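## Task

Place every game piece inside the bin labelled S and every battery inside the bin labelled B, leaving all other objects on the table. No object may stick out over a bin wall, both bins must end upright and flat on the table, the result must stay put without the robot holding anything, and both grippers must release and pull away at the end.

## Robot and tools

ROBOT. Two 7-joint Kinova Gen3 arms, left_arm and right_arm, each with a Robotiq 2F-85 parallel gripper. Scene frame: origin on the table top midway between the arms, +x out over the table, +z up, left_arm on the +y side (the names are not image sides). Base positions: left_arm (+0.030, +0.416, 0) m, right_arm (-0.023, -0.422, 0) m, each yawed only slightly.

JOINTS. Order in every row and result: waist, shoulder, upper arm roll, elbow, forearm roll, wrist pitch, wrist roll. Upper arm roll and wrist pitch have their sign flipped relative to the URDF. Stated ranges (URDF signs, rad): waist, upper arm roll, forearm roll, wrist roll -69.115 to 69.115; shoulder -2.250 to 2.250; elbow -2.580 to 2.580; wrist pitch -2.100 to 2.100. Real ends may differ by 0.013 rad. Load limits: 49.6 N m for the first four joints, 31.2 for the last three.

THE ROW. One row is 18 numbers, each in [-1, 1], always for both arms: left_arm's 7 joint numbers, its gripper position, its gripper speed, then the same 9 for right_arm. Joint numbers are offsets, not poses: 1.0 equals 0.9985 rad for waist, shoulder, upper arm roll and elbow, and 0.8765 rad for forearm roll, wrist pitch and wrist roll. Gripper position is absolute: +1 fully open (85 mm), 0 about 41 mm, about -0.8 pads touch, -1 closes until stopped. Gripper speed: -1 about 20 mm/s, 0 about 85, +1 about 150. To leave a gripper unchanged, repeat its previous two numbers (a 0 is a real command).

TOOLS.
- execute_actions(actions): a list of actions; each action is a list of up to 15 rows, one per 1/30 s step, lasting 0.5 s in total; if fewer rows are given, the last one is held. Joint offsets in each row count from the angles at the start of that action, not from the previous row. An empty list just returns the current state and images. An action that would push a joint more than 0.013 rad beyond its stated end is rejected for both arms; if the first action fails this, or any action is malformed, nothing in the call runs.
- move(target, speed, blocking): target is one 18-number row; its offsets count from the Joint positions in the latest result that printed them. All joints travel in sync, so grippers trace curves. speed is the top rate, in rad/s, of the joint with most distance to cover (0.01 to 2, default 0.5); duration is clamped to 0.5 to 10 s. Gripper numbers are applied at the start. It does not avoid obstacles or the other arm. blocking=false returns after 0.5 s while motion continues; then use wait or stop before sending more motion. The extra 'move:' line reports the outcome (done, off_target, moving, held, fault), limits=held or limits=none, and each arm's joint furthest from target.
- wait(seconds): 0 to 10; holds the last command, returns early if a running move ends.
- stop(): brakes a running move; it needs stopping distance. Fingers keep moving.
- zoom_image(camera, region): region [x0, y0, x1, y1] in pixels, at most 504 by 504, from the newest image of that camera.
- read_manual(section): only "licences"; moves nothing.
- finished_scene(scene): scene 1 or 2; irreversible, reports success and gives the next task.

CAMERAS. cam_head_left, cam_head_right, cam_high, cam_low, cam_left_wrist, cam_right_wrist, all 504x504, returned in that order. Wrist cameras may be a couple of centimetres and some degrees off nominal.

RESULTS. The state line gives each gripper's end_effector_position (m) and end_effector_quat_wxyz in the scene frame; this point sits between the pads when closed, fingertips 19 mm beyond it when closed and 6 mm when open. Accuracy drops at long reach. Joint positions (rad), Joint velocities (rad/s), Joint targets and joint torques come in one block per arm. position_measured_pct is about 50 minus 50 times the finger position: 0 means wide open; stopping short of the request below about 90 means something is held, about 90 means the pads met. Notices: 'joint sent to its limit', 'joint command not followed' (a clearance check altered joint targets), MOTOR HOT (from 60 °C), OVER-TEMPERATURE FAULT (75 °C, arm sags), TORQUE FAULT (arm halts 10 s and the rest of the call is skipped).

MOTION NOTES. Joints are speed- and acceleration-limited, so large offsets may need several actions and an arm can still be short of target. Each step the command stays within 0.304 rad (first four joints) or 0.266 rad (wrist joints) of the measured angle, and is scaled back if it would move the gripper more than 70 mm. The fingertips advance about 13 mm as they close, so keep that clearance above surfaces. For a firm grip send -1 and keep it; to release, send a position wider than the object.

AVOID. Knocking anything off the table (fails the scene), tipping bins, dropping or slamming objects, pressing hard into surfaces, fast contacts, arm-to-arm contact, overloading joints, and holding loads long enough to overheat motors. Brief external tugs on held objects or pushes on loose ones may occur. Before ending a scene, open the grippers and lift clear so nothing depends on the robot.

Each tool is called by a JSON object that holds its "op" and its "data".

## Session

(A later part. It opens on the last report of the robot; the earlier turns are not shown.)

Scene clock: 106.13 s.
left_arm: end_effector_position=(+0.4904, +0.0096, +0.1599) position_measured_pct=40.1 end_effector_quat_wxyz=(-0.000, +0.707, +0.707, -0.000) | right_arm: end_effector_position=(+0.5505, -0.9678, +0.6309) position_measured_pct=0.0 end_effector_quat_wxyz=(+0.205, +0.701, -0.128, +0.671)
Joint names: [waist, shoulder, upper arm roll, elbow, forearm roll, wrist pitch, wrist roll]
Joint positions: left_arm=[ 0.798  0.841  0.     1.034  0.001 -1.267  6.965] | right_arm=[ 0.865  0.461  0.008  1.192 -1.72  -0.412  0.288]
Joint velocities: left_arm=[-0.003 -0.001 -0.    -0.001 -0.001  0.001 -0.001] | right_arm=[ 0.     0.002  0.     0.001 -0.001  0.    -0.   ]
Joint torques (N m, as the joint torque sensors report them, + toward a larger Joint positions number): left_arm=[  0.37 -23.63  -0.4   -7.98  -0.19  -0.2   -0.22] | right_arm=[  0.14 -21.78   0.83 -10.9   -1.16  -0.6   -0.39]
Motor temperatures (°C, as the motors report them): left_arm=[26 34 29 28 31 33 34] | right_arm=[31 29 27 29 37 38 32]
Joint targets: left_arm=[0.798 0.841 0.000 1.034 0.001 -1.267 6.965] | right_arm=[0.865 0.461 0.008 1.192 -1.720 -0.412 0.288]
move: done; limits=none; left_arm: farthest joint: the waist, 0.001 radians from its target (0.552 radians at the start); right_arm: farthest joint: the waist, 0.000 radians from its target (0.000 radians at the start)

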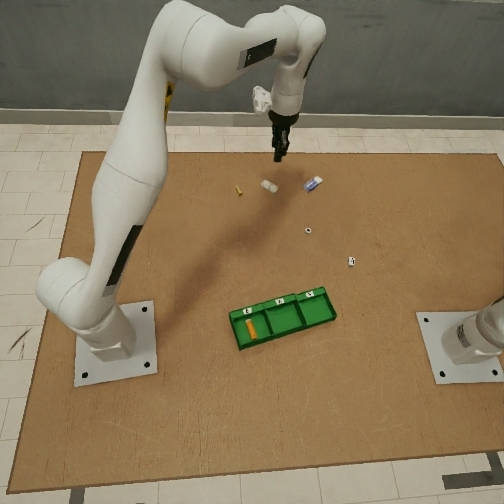

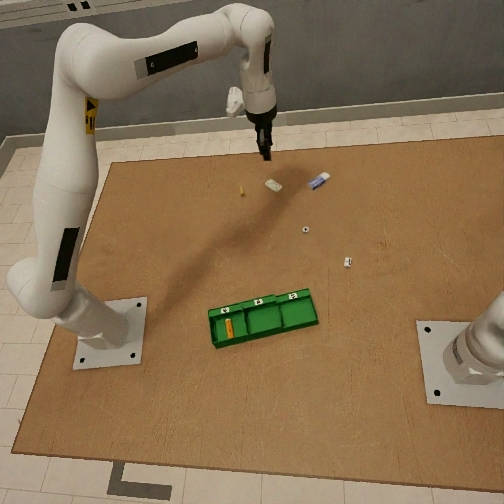

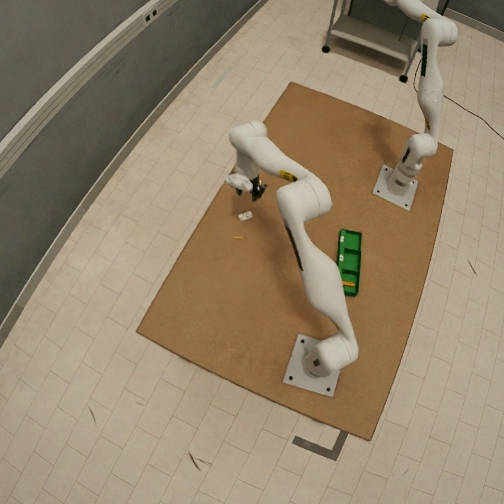

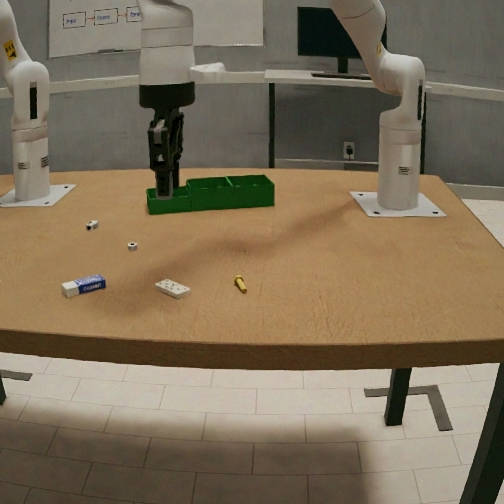

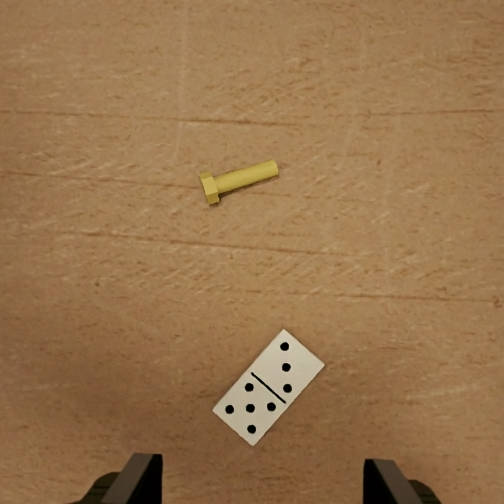

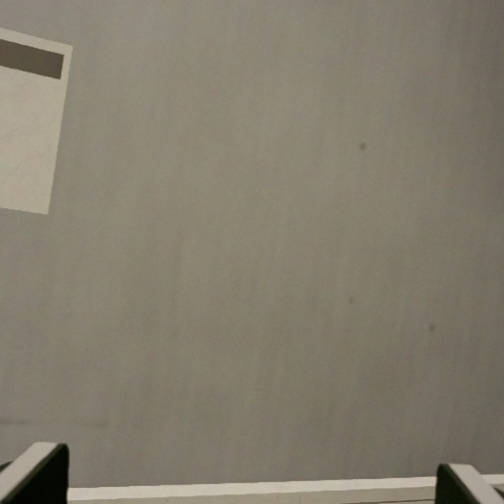

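{"op": "move", "data": {"target": [0.003,0.1685,0,0.116,0,0.3245,-0.892,0.2,0,0,0,0,0,0,0,0,1,0], "speed": 0.7}}

{"op": "move", "data": {"target": [0,0,0,0,0,0,0,-1,0.5,0,0,0,0,0,0,0,1,0]}}

Scene clock: 116.70 s.
left_arm: end_effector_position=(+0.4925, +0.0056, +0.0232) position_measured_pct=40.1 end_effector_quat_wxyz=(+0.000, +0.924, +0.383, -0.000) | right_arm: end_effector_position=(+0.5505, -0.9678, +0.6309) position_measured_pct=0.0 end_effector_quat_wxyz=(+0.205, +0.701, -0.128, +0.671)
Joint names: [waist, shoulder, upper arm roll, elbow, forearm roll, wrist pitch, wrist roll]
Joint positions: left_arm=[ 0.801  1.009  0.     1.15   0.001 -0.982  6.183] | right_arm=[ 0.865  0.461  0.008  1.192 -1.72  -0.412  0.288]
Joint velocities: left_arm=[-0.     0.001 -0.     0.     0.001  0.001  0.001] | right_arm=[ 0.001  0.    -0.     0.001 -0.001 -0.    -0.   ]
Joint torques (N m, as the joint torque sensors report them, + toward a larger Joint positions number): left_arm=[  0.17 -24.71  -0.3   -7.01  -0.27  -0.19  -0.25] | right_arm=[ -0.07 -21.74   0.73 -11.06  -1.24  -0.75  -0.37]
Motor temperatures (°C, as the motors report them): left_arm=[26 35 29 28 31 33 34] | right_arm=[31 29 27 29 37 38 32]
Joint targets: left_arm=[0.801 1.009 0.000 1.150 0.001 -0.982 6.183] | right_arm=[0.865 0.461 0.008 1.192 -1.720 -0.412 0.288]
move: done; limits=none; left_arm: farthest joint: the waist, 0.000 radians from its target (0.003 radians at the start); right_arm: farthest joint: the waist, 0.000 radians from its target (0.000 radians at the start)

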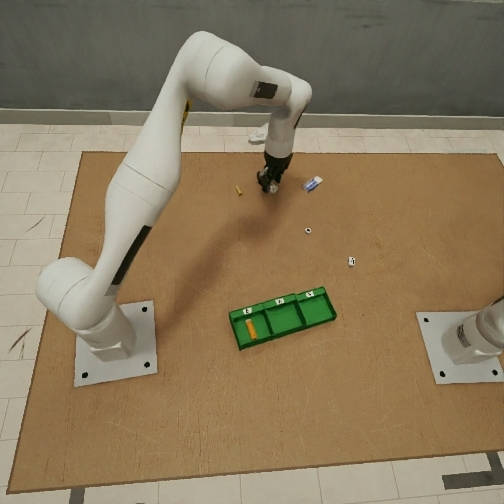

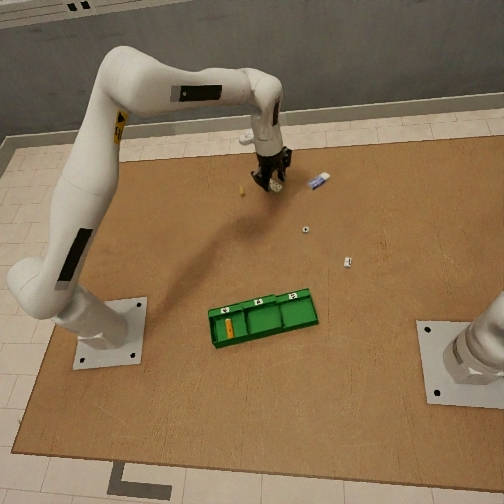

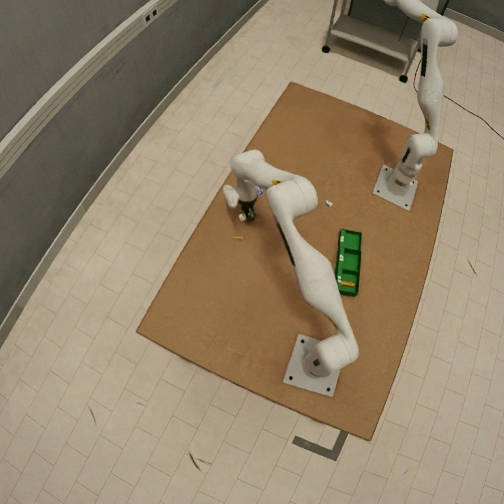

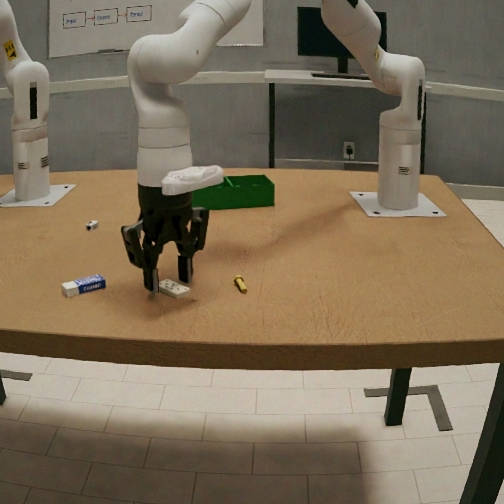

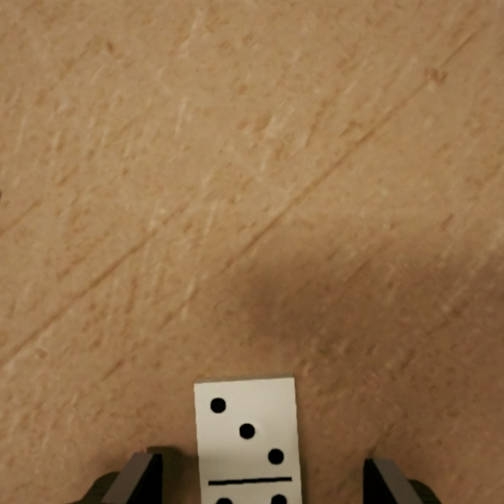

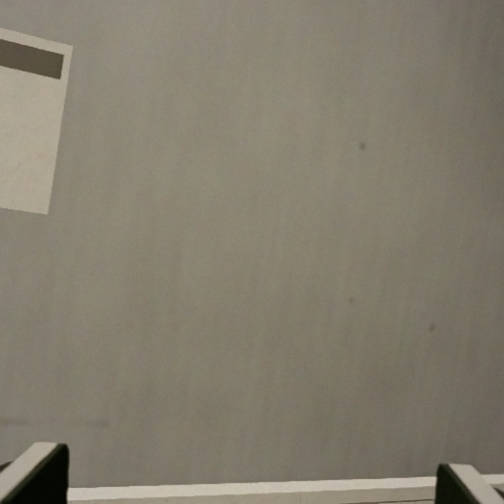

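Scene clock: 117.30 s.
left_arm: end_effector_position=(+0.4927, +0.0054, +0.0240) position_measured_pct=74.6 end_effector_quat_wxyz=(+0.001, +0.924, +0.383, +0.000) | right_arm: end_effector_position=(+0.5505, -0.9678, +0.6309) position_measured_pct=0.0 end_effector_quat_wxyz=(+0.205, +0.701, -0.128, +0.671)
Joint names: [waist, shoulder, upper arm roll, elbow, forearm roll, wrist pitch, wrist roll]
Joint positions: left_arm=[ 0.801  1.008  0.     1.15   0.001 -0.983  6.183] | right_arm=[ 0.865  0.461  0.008  1.192 -1.72  -0.412  0.288]
Joint velocities: left_arm=[ 0.    -0.     0.     0.001  0.    -0.     0.   ] | right_arm=[ 0.    -0.001 -0.    -0.001  0.     0.001 -0.   ]
Joint torques (N m, as the joint torque sensors report them, + toward a larger Joint positions number): left_arm=[  0.18 -23.88  -0.36  -6.79  -0.18  -0.03  -0.29] | right_arm=[  0.07 -21.84   0.77 -10.96  -1.12  -0.7   -0.49]
Motor temperatures (°C, as the motors report them): left_arm=[26 35 29 28 31 33 34] | right_arm=[31 29 27 29 37 38 32]
Joint targets: left_arm=[0.801 1.009 0.000 1.150 0.001 -0.982 6.183] | right_arm=[0.865 0.461 0.008 1.192 -1.720 -0.412 0.288]
move: done; limits=none; left_arm: farthest joint: the shoulder, 0.001 radians from its target (0.000 radians at the start); right_arm: farthest joint: the waist, 0.000 radians from its target (0.000 radians at the start)

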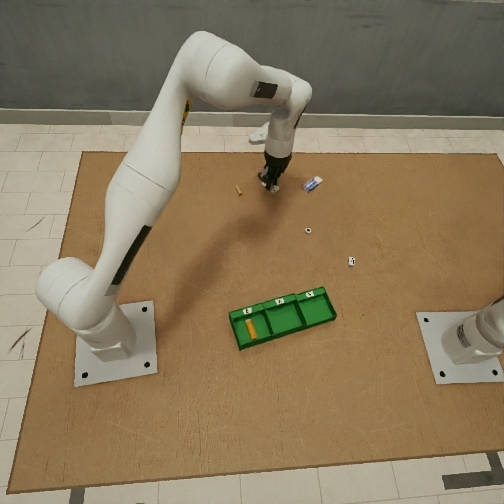

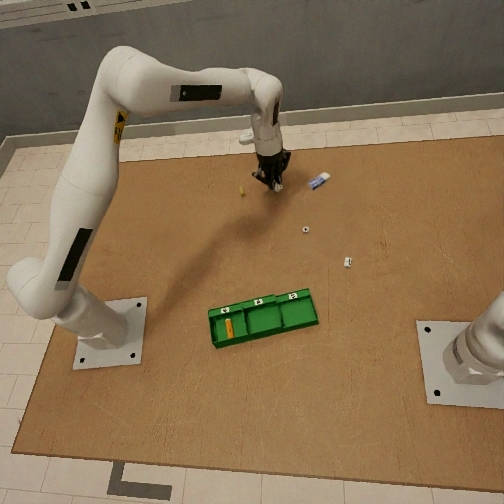

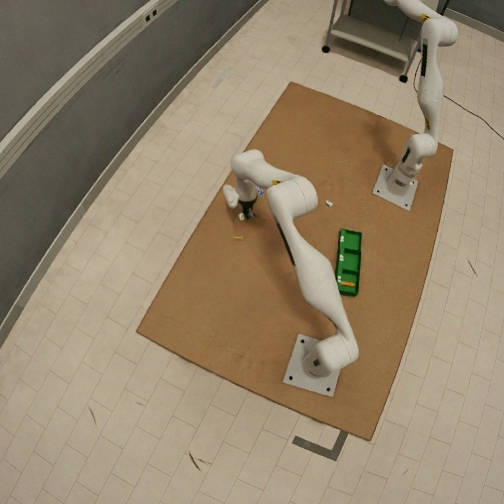

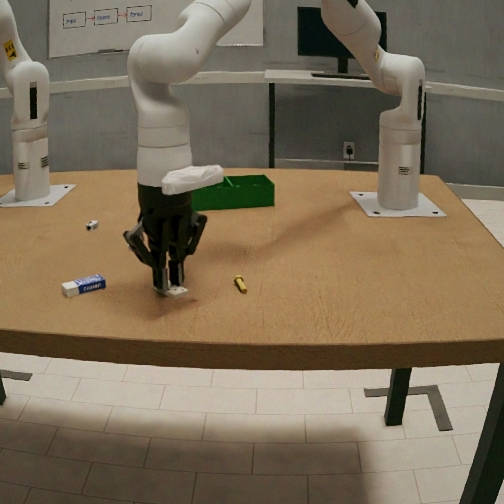

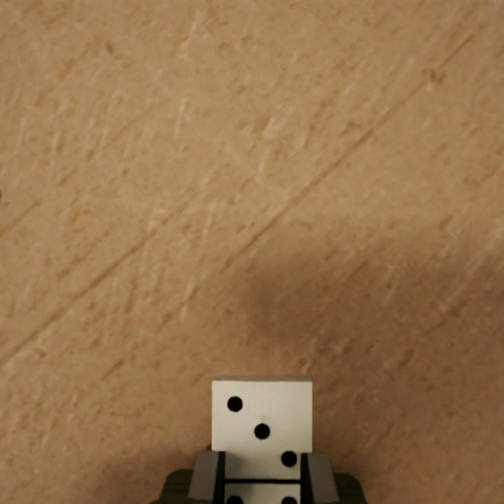

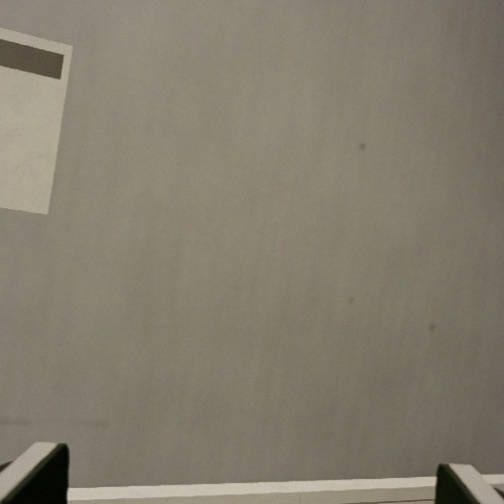

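{"op": "move", "data": {"target": [0,-0.120,0,-0.080,0,-0.2286,0,-1,0.5,0,0,0,0,0,0,0,1,0], "speed": 0.6}}

{"op": "move", "data": {"target": [0.730,-0.308,0,0.590,0,0.3215,0.253,-1,0.5,0,0,0,0,0,0,0,1,0], "speed": 0.8}}

Scene clock: 128.00 s.
left_arm: end_effector_position=(+0.4925, +0.0055, +0.1201) position_measured_pct=74.6 end_effector_quat_wxyz=(+0.000, +0.924, +0.383, -0.000) | right_arm: end_effector_position=(+0.5505, -0.9678, +0.6309) position_measured_pct=0.0 end_effector_quat_wxyz=(+0.205, +0.701, -0.128, +0.671)
Joint names: [waist, shoulder, upper arm roll, elbow, forearm roll, wrist pitch, wrist roll]
Joint positions: left_arm=[ 0.801  0.888  0.     1.07   0.001 -1.183  6.183] | right_arm=[ 0.865  0.461  0.008  1.192 -1.72  -0.412  0.288]
Joint velocities: left_arm=[-0.001 -0.003 -0.     0.001 -0.001 -0.001  0.001] | right_arm=[ 0.001  0.    -0.     0.     0.    -0.001  0.   ]
Joint torques (N m, as the joint torque sensors report them, + toward a larger Joint positions number): left_arm=[  0.08 -24.08  -0.4   -7.72  -0.21  -0.2   -0.24] | right_arm=[  0.05 -21.89   0.76 -10.79  -1.12  -0.64  -0.37]
Motor temperatures (°C, as the motors report them): left_arm=[26 35 29 28 31 33 34] | right_arm=[31 29 27 29 37 38 32]
Joint targets: left_arm=[0.801 0.888 0.000 1.070 0.001 -1.183 6.183] | right_arm=[0.865 0.461 0.008 1.192 -1.720 -0.412 0.288]
move: done; limits=none; left_arm: farthest joint: the waist, 0.000 radians from its target (0.000 radians at the start); right_arm: farthest joint: the waist, 0.000 radians from its target (0.000 radians at the start)

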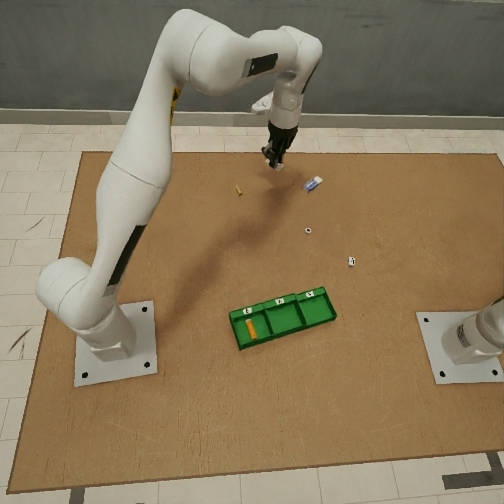

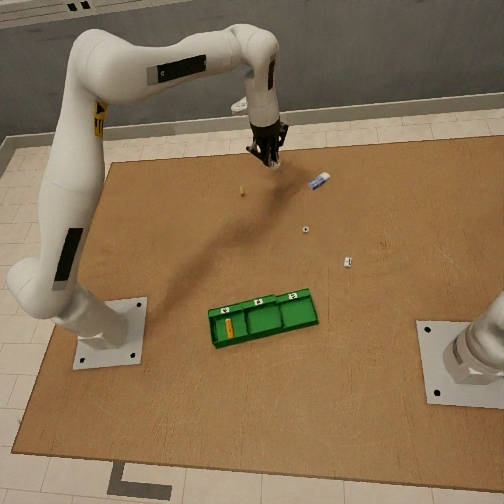

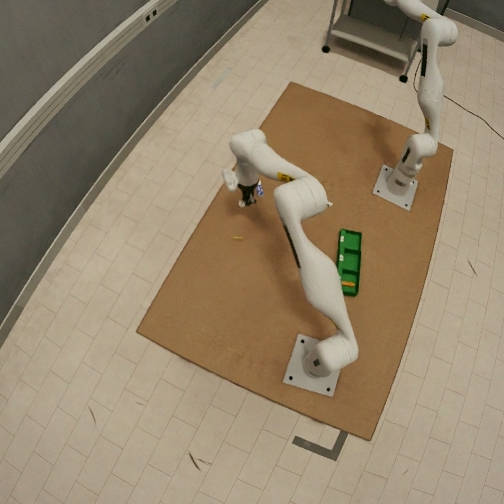

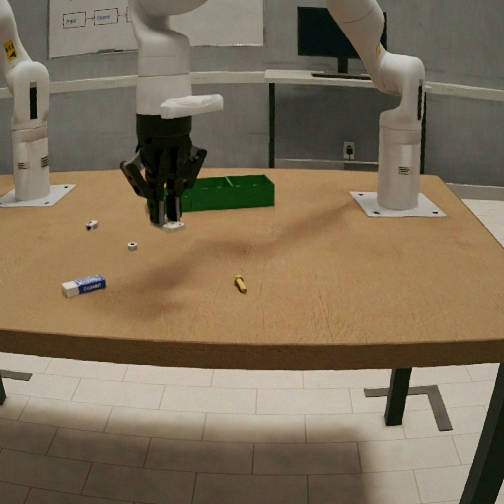

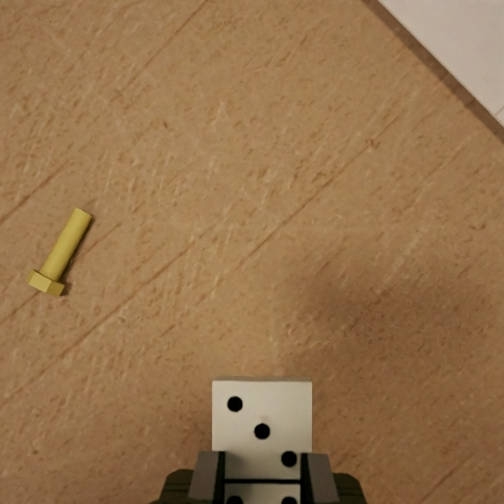

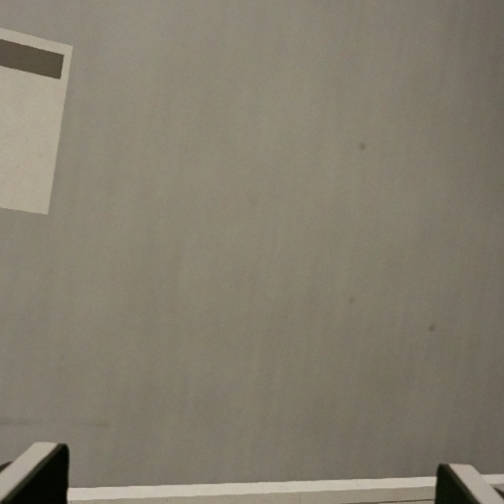

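Scene clock: 129.67 s.
left_arm: end_effector_position=(+0.0800, -0.0597, +0.1303) position_measured_pct=74.6 end_effector_quat_wxyz=(+0.000, +0.990, +0.139, -0.000) | right_arm: end_effector_position=(+0.5505, -0.9678, +0.6309) position_measured_pct=0.0 end_effector_quat_wxyz=(+0.205, +0.701, -0.128, +0.671)
Joint names: [waist, shoulder, upper arm roll, elbow, forearm roll, wrist pitch, wrist roll]
Joint positions: left_arm=[ 1.53   0.581  0.     1.659  0.001 -0.901  6.405] | right_arm=[ 0.865  0.461  0.008  1.192 -1.72  -0.412  0.288]
Joint velocities: left_arm=[ 0.003 -0.002  0.     0.     0.     0.     0.   ] | right_arm=[ 0.     0.002 -0.    -0.001 -0.    -0.001 -0.   ]
Joint torques (N m, as the joint torque sensors report them, + toward a larger Joint positions number): left_arm=[  0.56 -18.26  -0.22  -6.46  -0.29  -0.23  -0.35] | right_arm=[  0.15 -21.87   0.69 -11.09  -1.18  -0.67  -0.41]
Motor temperatures (°C, as the motors report them): left_arm=[26 35 29 28 31 33 34] | right_arm=[31 29 27 29 37 38 32]
Joint targets: left_arm=[1.530 0.581 0.000 1.659 0.001 -0.901 6.405] | right_arm=[0.865 0.461 0.008 1.192 -1.720 -0.412 0.288]
move: done; limits=none; left_arm: farthest joint: the waist, 0.000 radians from its target (0.728 radians at the start); right_arm: farthest joint: the waist, 0.000 radians from its target (0.000 radians at the start)

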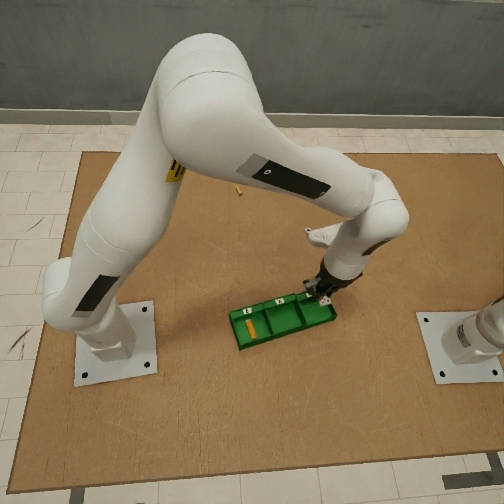

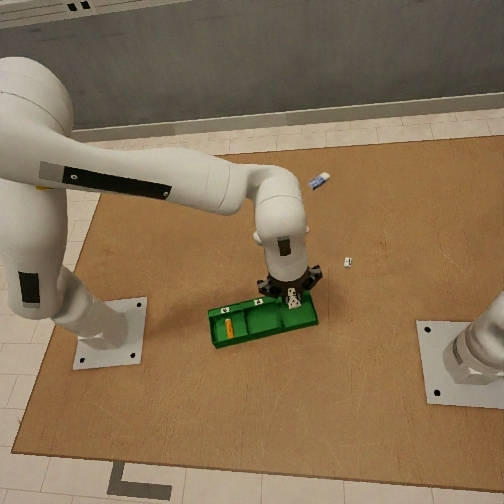

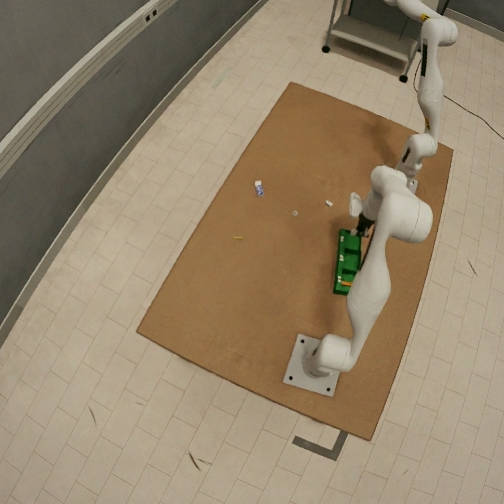

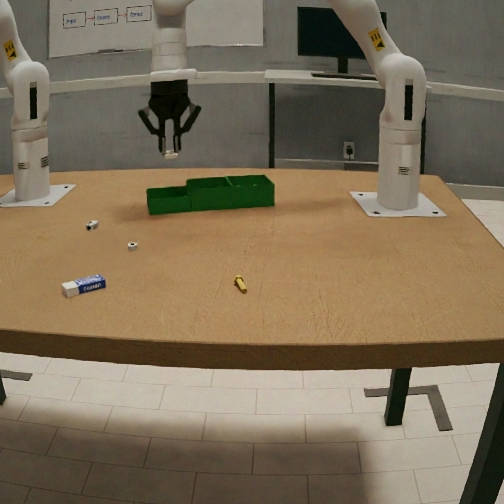

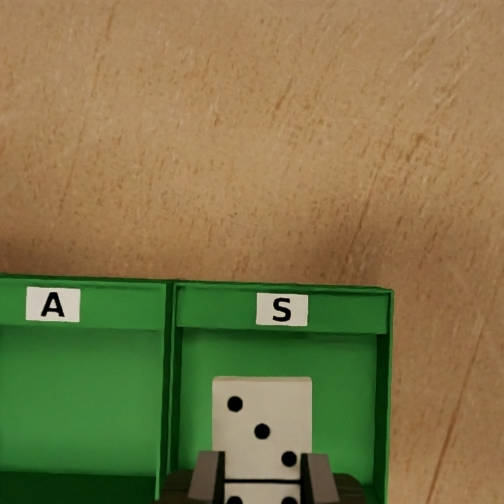

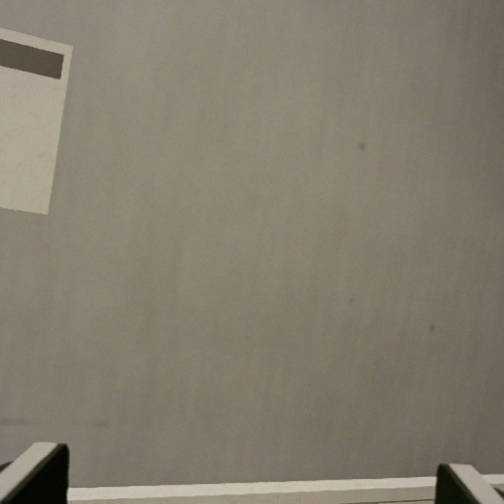

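{"op": "move", "data": {"target": [0.004,0.150,0,0.043,0,0.2194,0.005,-1,0.5,0,0,0,0,0,0,0,1,0], "speed": 0.3}}

Scene clock: 137.27 s.
left_arm: end_effector_position=(+0.0794, -0.0677, +0.0484) position_measured_pct=74.6 end_effector_quat_wxyz=(+0.000, +0.990, +0.139, -0.000) | right_arm: end_effector_position=(+0.5505, -0.9678, +0.6309) position_measured_pct=0.0 end_effector_quat_wxyz=(+0.205, +0.701, -0.128, +0.671)
Joint names: [waist, shoulder, upper arm roll, elbow, forearm roll, wrist pitch, wrist roll]
Joint positions: left_arm=[ 1.534  0.73   0.     1.702  0.001 -0.709  6.409] | right_arm=[ 0.865  0.461  0.008  1.192 -1.72  -0.412  0.288]
Joint velocities: left_arm=[ 0.001  0.003  0.001 -0.    -0.     0.    -0.001] | right_arm=[-0.    -0.002 -0.    -0.001 -0.     0.     0.   ]
Joint torques (N m, as the joint torque sensors report them, + toward a larger Joint positions number): left_arm=[  0.03 -19.8   -0.34  -5.37  -0.23  -0.19  -0.19] | right_arm=[  0.25 -21.82   0.53 -10.88  -1.12  -0.72  -0.42]
Motor temperatures (°C, as the motors report them): left_arm=[26 35 29 28 31 33 34] | right_arm=[31 29 27 29 37 38 32]
Joint targets: left_arm=[1.534 0.731 0.000 1.702 0.001 -0.709 6.409] | right_arm=[0.865 0.461 0.008 1.192 -1.720 -0.412 0.288]
move: done; limits=none; left_arm: farthest joint: the waist, 0.000 radians from its target (0.004 radians at the start); right_arm: farthest joint: the waist, 0.000 radians from its target (0.000 radians at the start)

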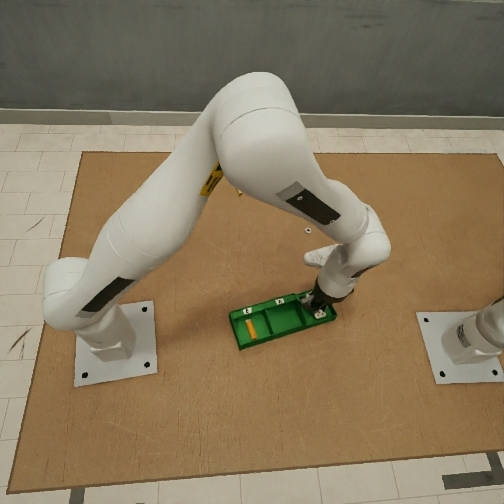

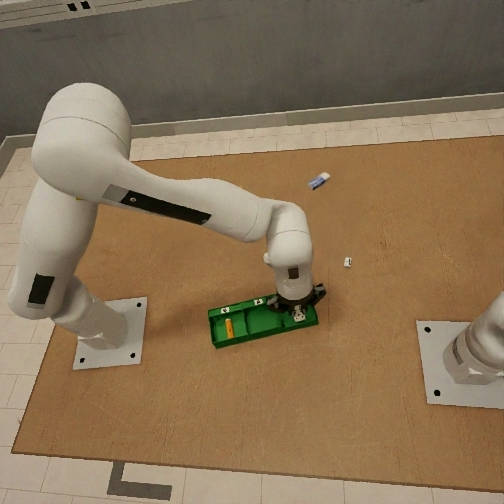

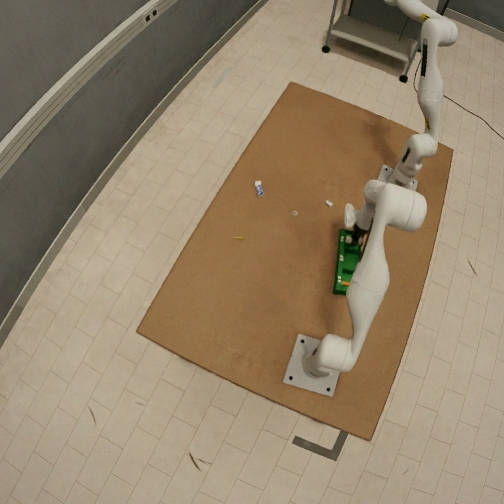

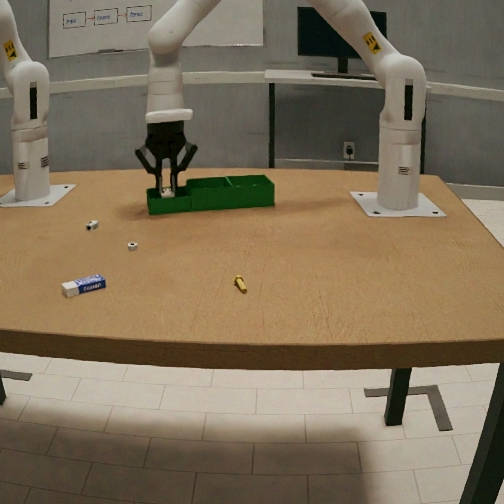

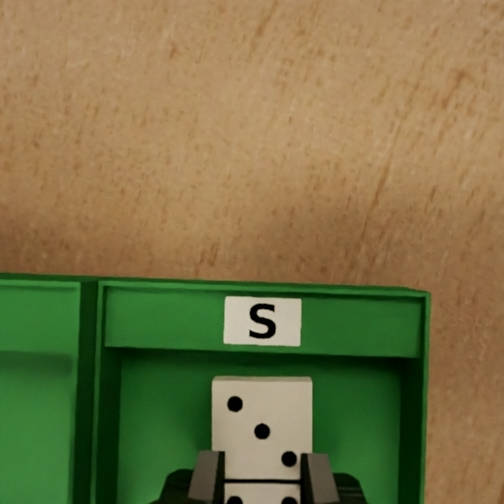

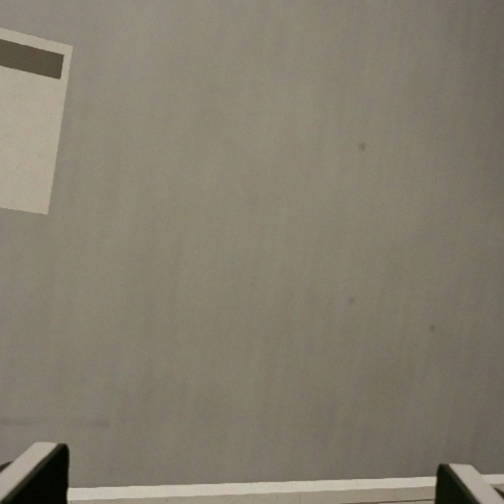

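{"op": "move", "data": {"target": [0,0.024,0,0.005,0,0.033,0,-1,0.5,0,0,0,0,0,0,0,1,0], "speed": 0.15}}

{"op": "move", "data": {"target": [0,0,0,0,0,0,0,-0.3,0,0,0,0,0,0,0,0,1,0]}}

{"op": "move", "data": {"target": [0,-0.19,0,-0.05,0,-0.28,0,-0.3,0,0,0,0,0,0,0,0,1,0], "speed": 0.5}}

Scene clock: 143.30 s.
left_arm: end_effector_position=(+0.0795, -0.0682, +0.0358) position_measured_pct=74.6 end_effector_quat_wxyz=(+0.000, +0.990, +0.139, -0.000) | right_arm: end_effector_position=(+0.5505, -0.9678, +0.6309) position_measured_pct=0.0 end_effector_quat_wxyz=(+0.205, +0.701, -0.128, +0.671)
Joint names: [waist, shoulder, upper arm roll, elbow, forearm roll, wrist pitch, wrist roll]
Joint positions: left_arm=[ 1.534  0.754  0.     1.707  0.001 -0.68   6.409] | right_arm=[ 0.865  0.461  0.008  1.192 -1.72  -0.412  0.288]
Joint velocities: left_arm=[-0.001  0.006  0.     0.     0.     0.    -0.001] | right_arm=[-0.     0.    -0.     0.     0.     0.001 -0.   ]
Joint torques (N m, as the joint torque sensors report them, + toward a larger Joint positions number): left_arm=[  0.15 -19.75  -0.39  -5.16  -0.2   -0.18  -0.23] | right_arm=[  0.19 -21.83   0.79 -11.02  -1.08  -0.73  -0.38]
Motor temperatures (°C, as the motors report them): left_arm=[26 35 29 28 31 33 34] | right_arm=[31 29 27 29 37 38 32]
Joint targets: left_arm=[1.534 0.754 0.000 1.707 0.001 -0.680 6.409] | right_arm=[0.865 0.461 0.008 1.192 -1.720 -0.412 0.288]
move: done; limits=none; left_arm: farthest joint: the waist, 0.000 radians from its target (0.000 radians at the start); right_arm: farthest joint: the waist, 0.000 radians from its target (0.000 radians at the start)

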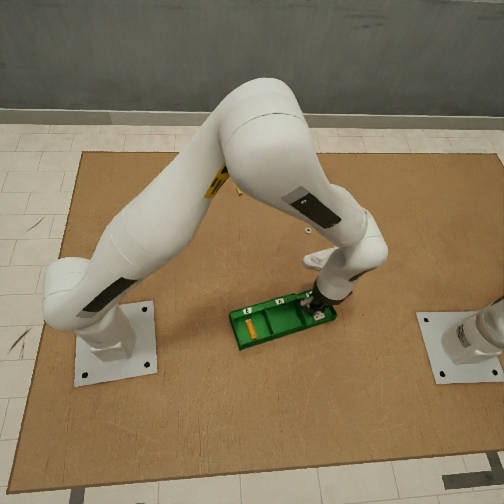

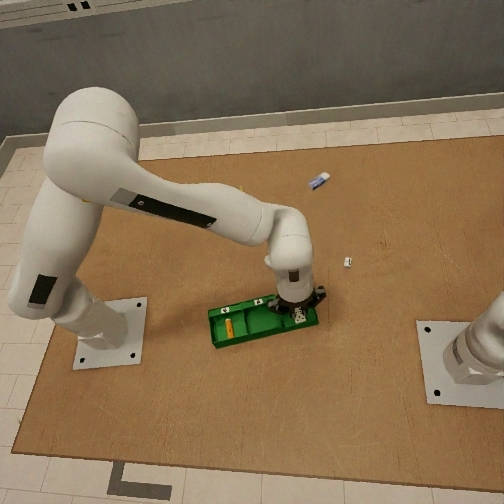

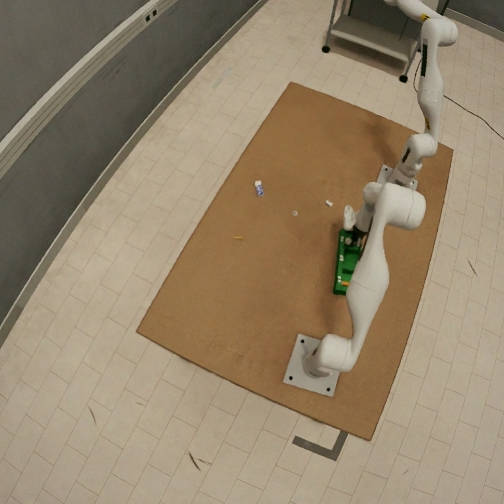

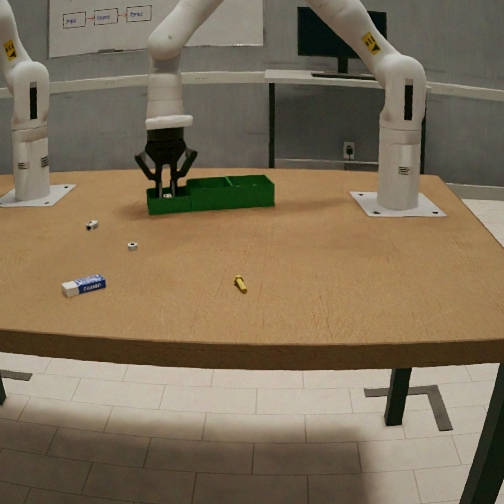

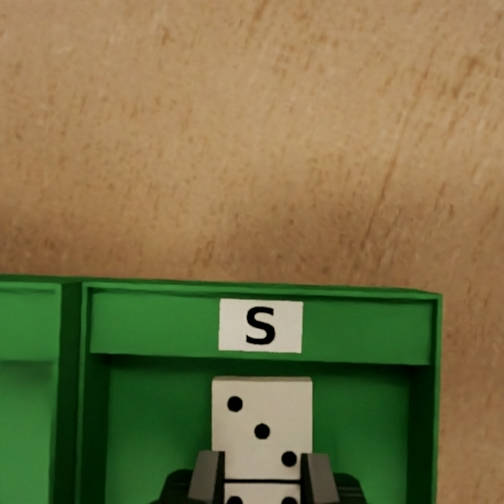

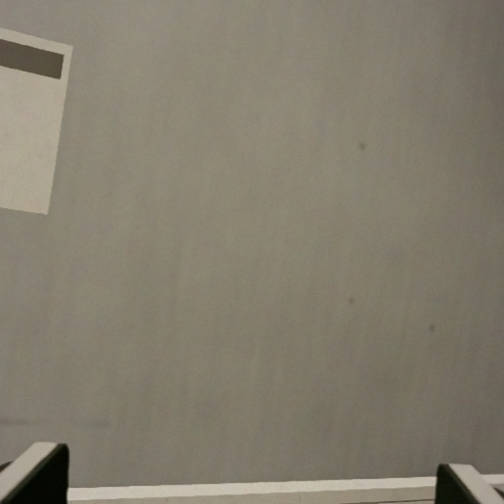

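Scene clock: 143.80 s.
left_arm: end_effector_position=(+0.0795, -0.0682, +0.0358) position_measured_pct=65.1 end_effector_quat_wxyz=(+0.000, +0.990, +0.139, -0.000) | right_arm: end_effector_position=(+0.5505, -0.9678, +0.6309) position_measured_pct=0.0 end_effector_quat_wxyz=(+0.205, +0.701, -0.128, +0.671)
Joint names: [waist, shoulder, upper arm roll, elbow, forearm roll, wrist pitch, wrist roll]
Joint positions: left_arm=[ 1.534  0.754  0.     1.707  0.001 -0.68   6.409] | right_arm=[ 0.865  0.461  0.008  1.192 -1.72  -0.412  0.288]
Joint velocities: left_arm=[ 0. -0. -0.  0.  0. -0.  0.] | right_arm=[ 0.001  0.001  0.    -0.     0.    -0.    -0.   ]
Joint torques (N m, as the joint torque sensors report them, + toward a larger Joint positions number): left_arm=[  0.21 -19.72  -0.21  -5.16  -0.13  -0.27  -0.22] | right_arm=[  0.16 -21.78   0.66 -11.08  -1.14  -0.58  -0.38]
Motor temperatures (°C, as the motors report them): left_arm=[26 35 29 28 31 33 34] | right_arm=[31 29 27 29 37 38 32]
Joint targets: left_arm=[1.534 0.754 0.000 1.707 0.001 -0.680 6.409] | right_arm=[0.865 0.461 0.008 1.192 -1.720 -0.412 0.288]
move: done; limits=none; left_arm: farthest joint: the waist, 0.000 radians from its target (0.000 radians at the start); right_arm: farthest joint: the waist, 0.000 radians from its target (0.000 radians at the start)

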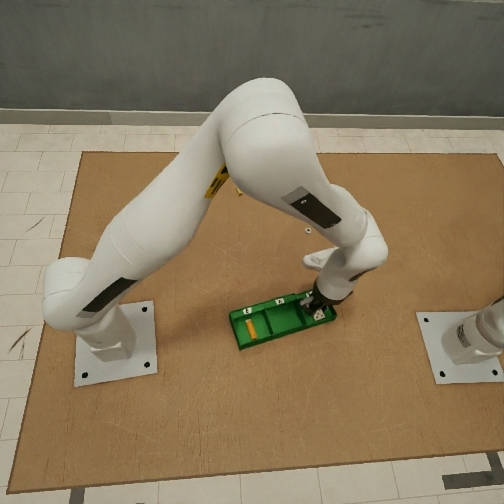

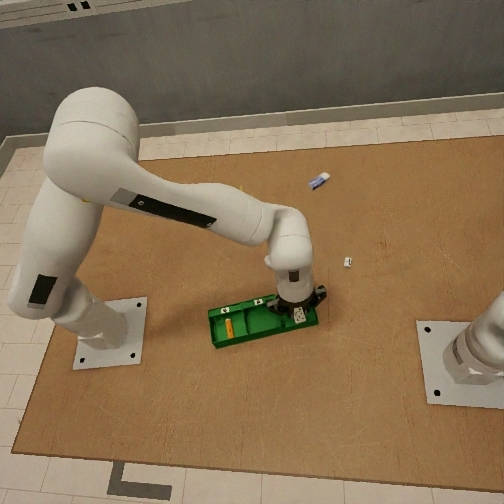

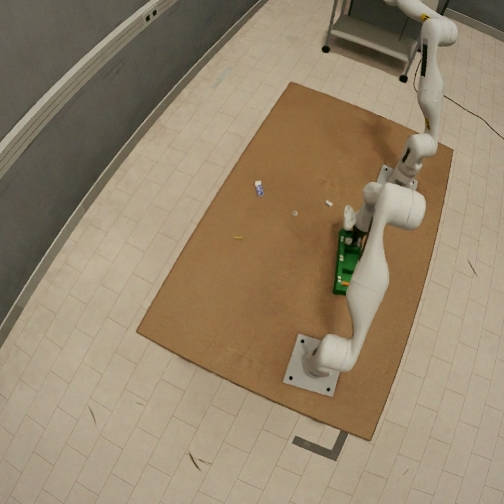

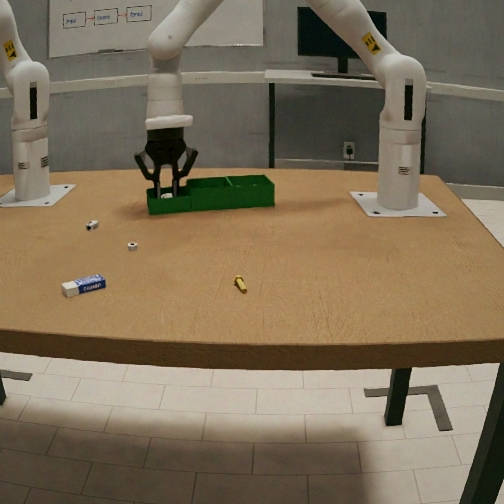

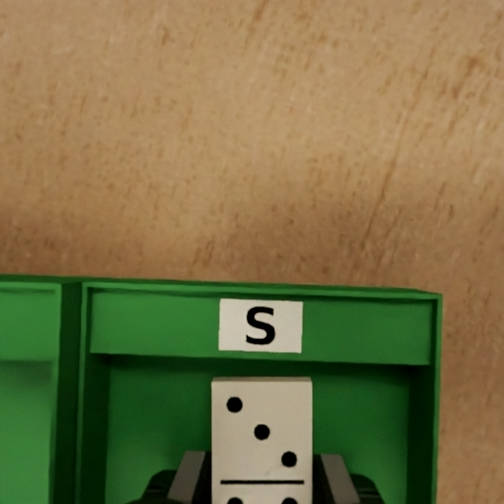

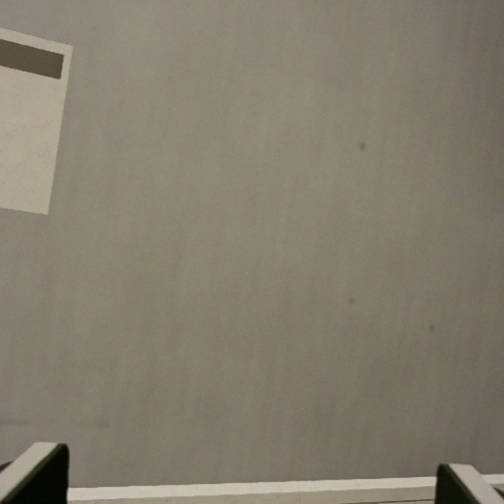

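Scene clock: 144.83 s.
left_arm: end_effector_position=(+0.0775, -0.0559, +0.1385) position_measured_pct=65.1 end_effector_quat_wxyz=(-0.003, +0.990, +0.139, -0.000) | right_arm: end_effector_position=(+0.5505, -0.9678, +0.6309) position_measured_pct=0.0 end_effector_quat_wxyz=(+0.205, +0.701, -0.128, +0.671)
Joint names: [waist, shoulder, upper arm roll, elbow, forearm roll, wrist pitch, wrist roll]
Joint positions: left_arm=[ 1.534  0.565  0.     1.657  0.001 -0.926  6.409] | right_arm=[ 0.865  0.461  0.008  1.192 -1.72  -0.412  0.288]
Joint velocities: left_arm=[-0.001 -0.003 -0.     0.001  0.    -0.001 -0.001] | right_arm=[ 0.001 -0.     0.     0.001  0.     0.     0.   ]
Joint torques (N m, as the joint torque sensors report them, + toward a larger Joint positions number): left_arm=[  0.14 -17.94  -0.14  -6.56  -0.23  -0.21  -0.26] | right_arm=[ -0.01 -21.71   0.77 -11.    -1.13  -0.75  -0.3 ]
Motor temperatures (°C, as the motors report them): left_arm=[26 35 29 28 31 33 34] | right_arm=[31 29 27 29 37 38 32]
Joint targets: left_arm=[1.534 0.564 0.000 1.657 0.001 -0.926 6.409] | right_arm=[0.865 0.461 0.008 1.192 -1.720 -0.412 0.288]
move: done; limits=none; left_arm: farthest joint: the waist, 0.000 radians from its target (0.000 radians at the start); right_arm: farthest joint: the waist, 0.000 radians from its target (0.000 radians at the start)

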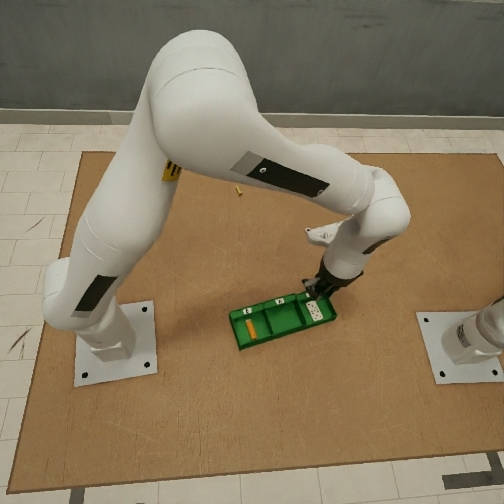

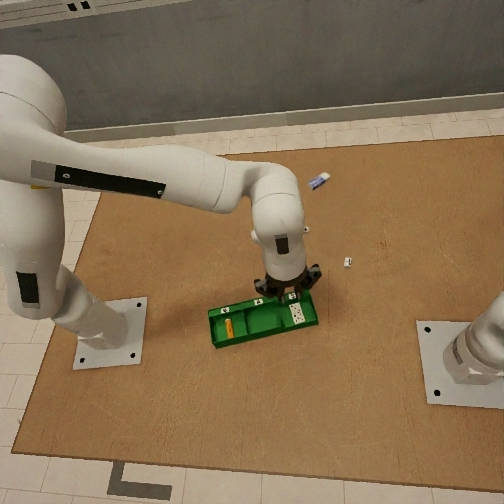

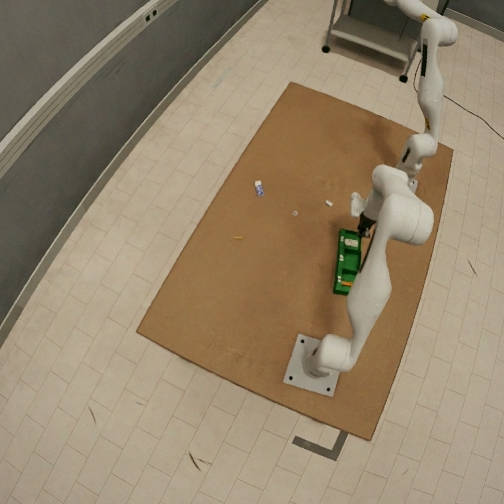

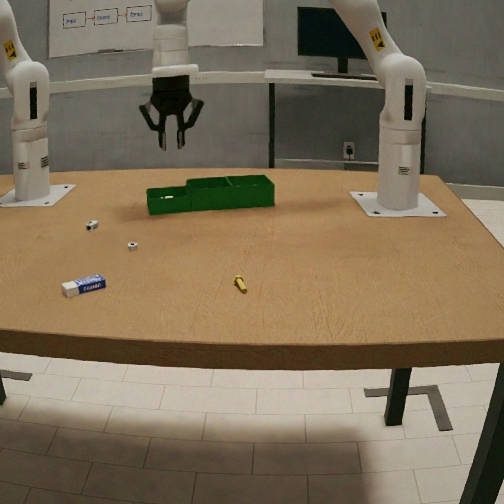

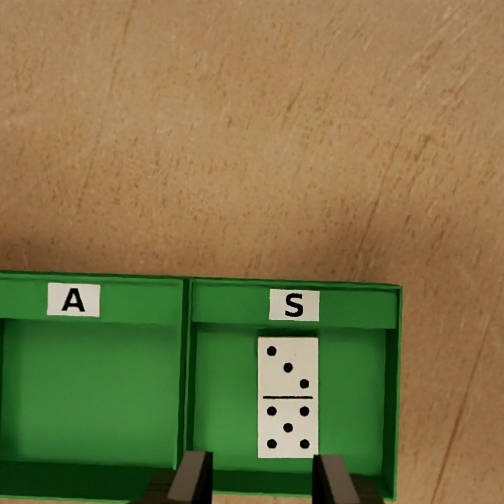

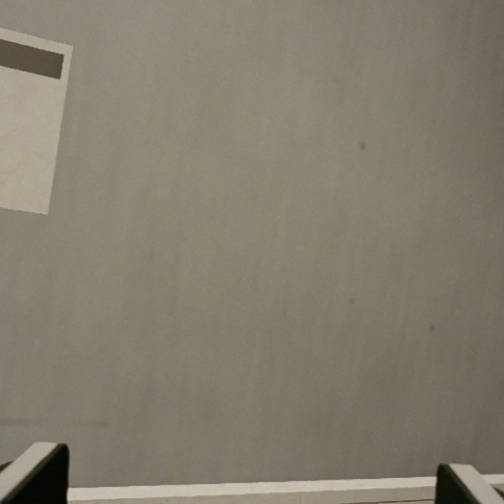

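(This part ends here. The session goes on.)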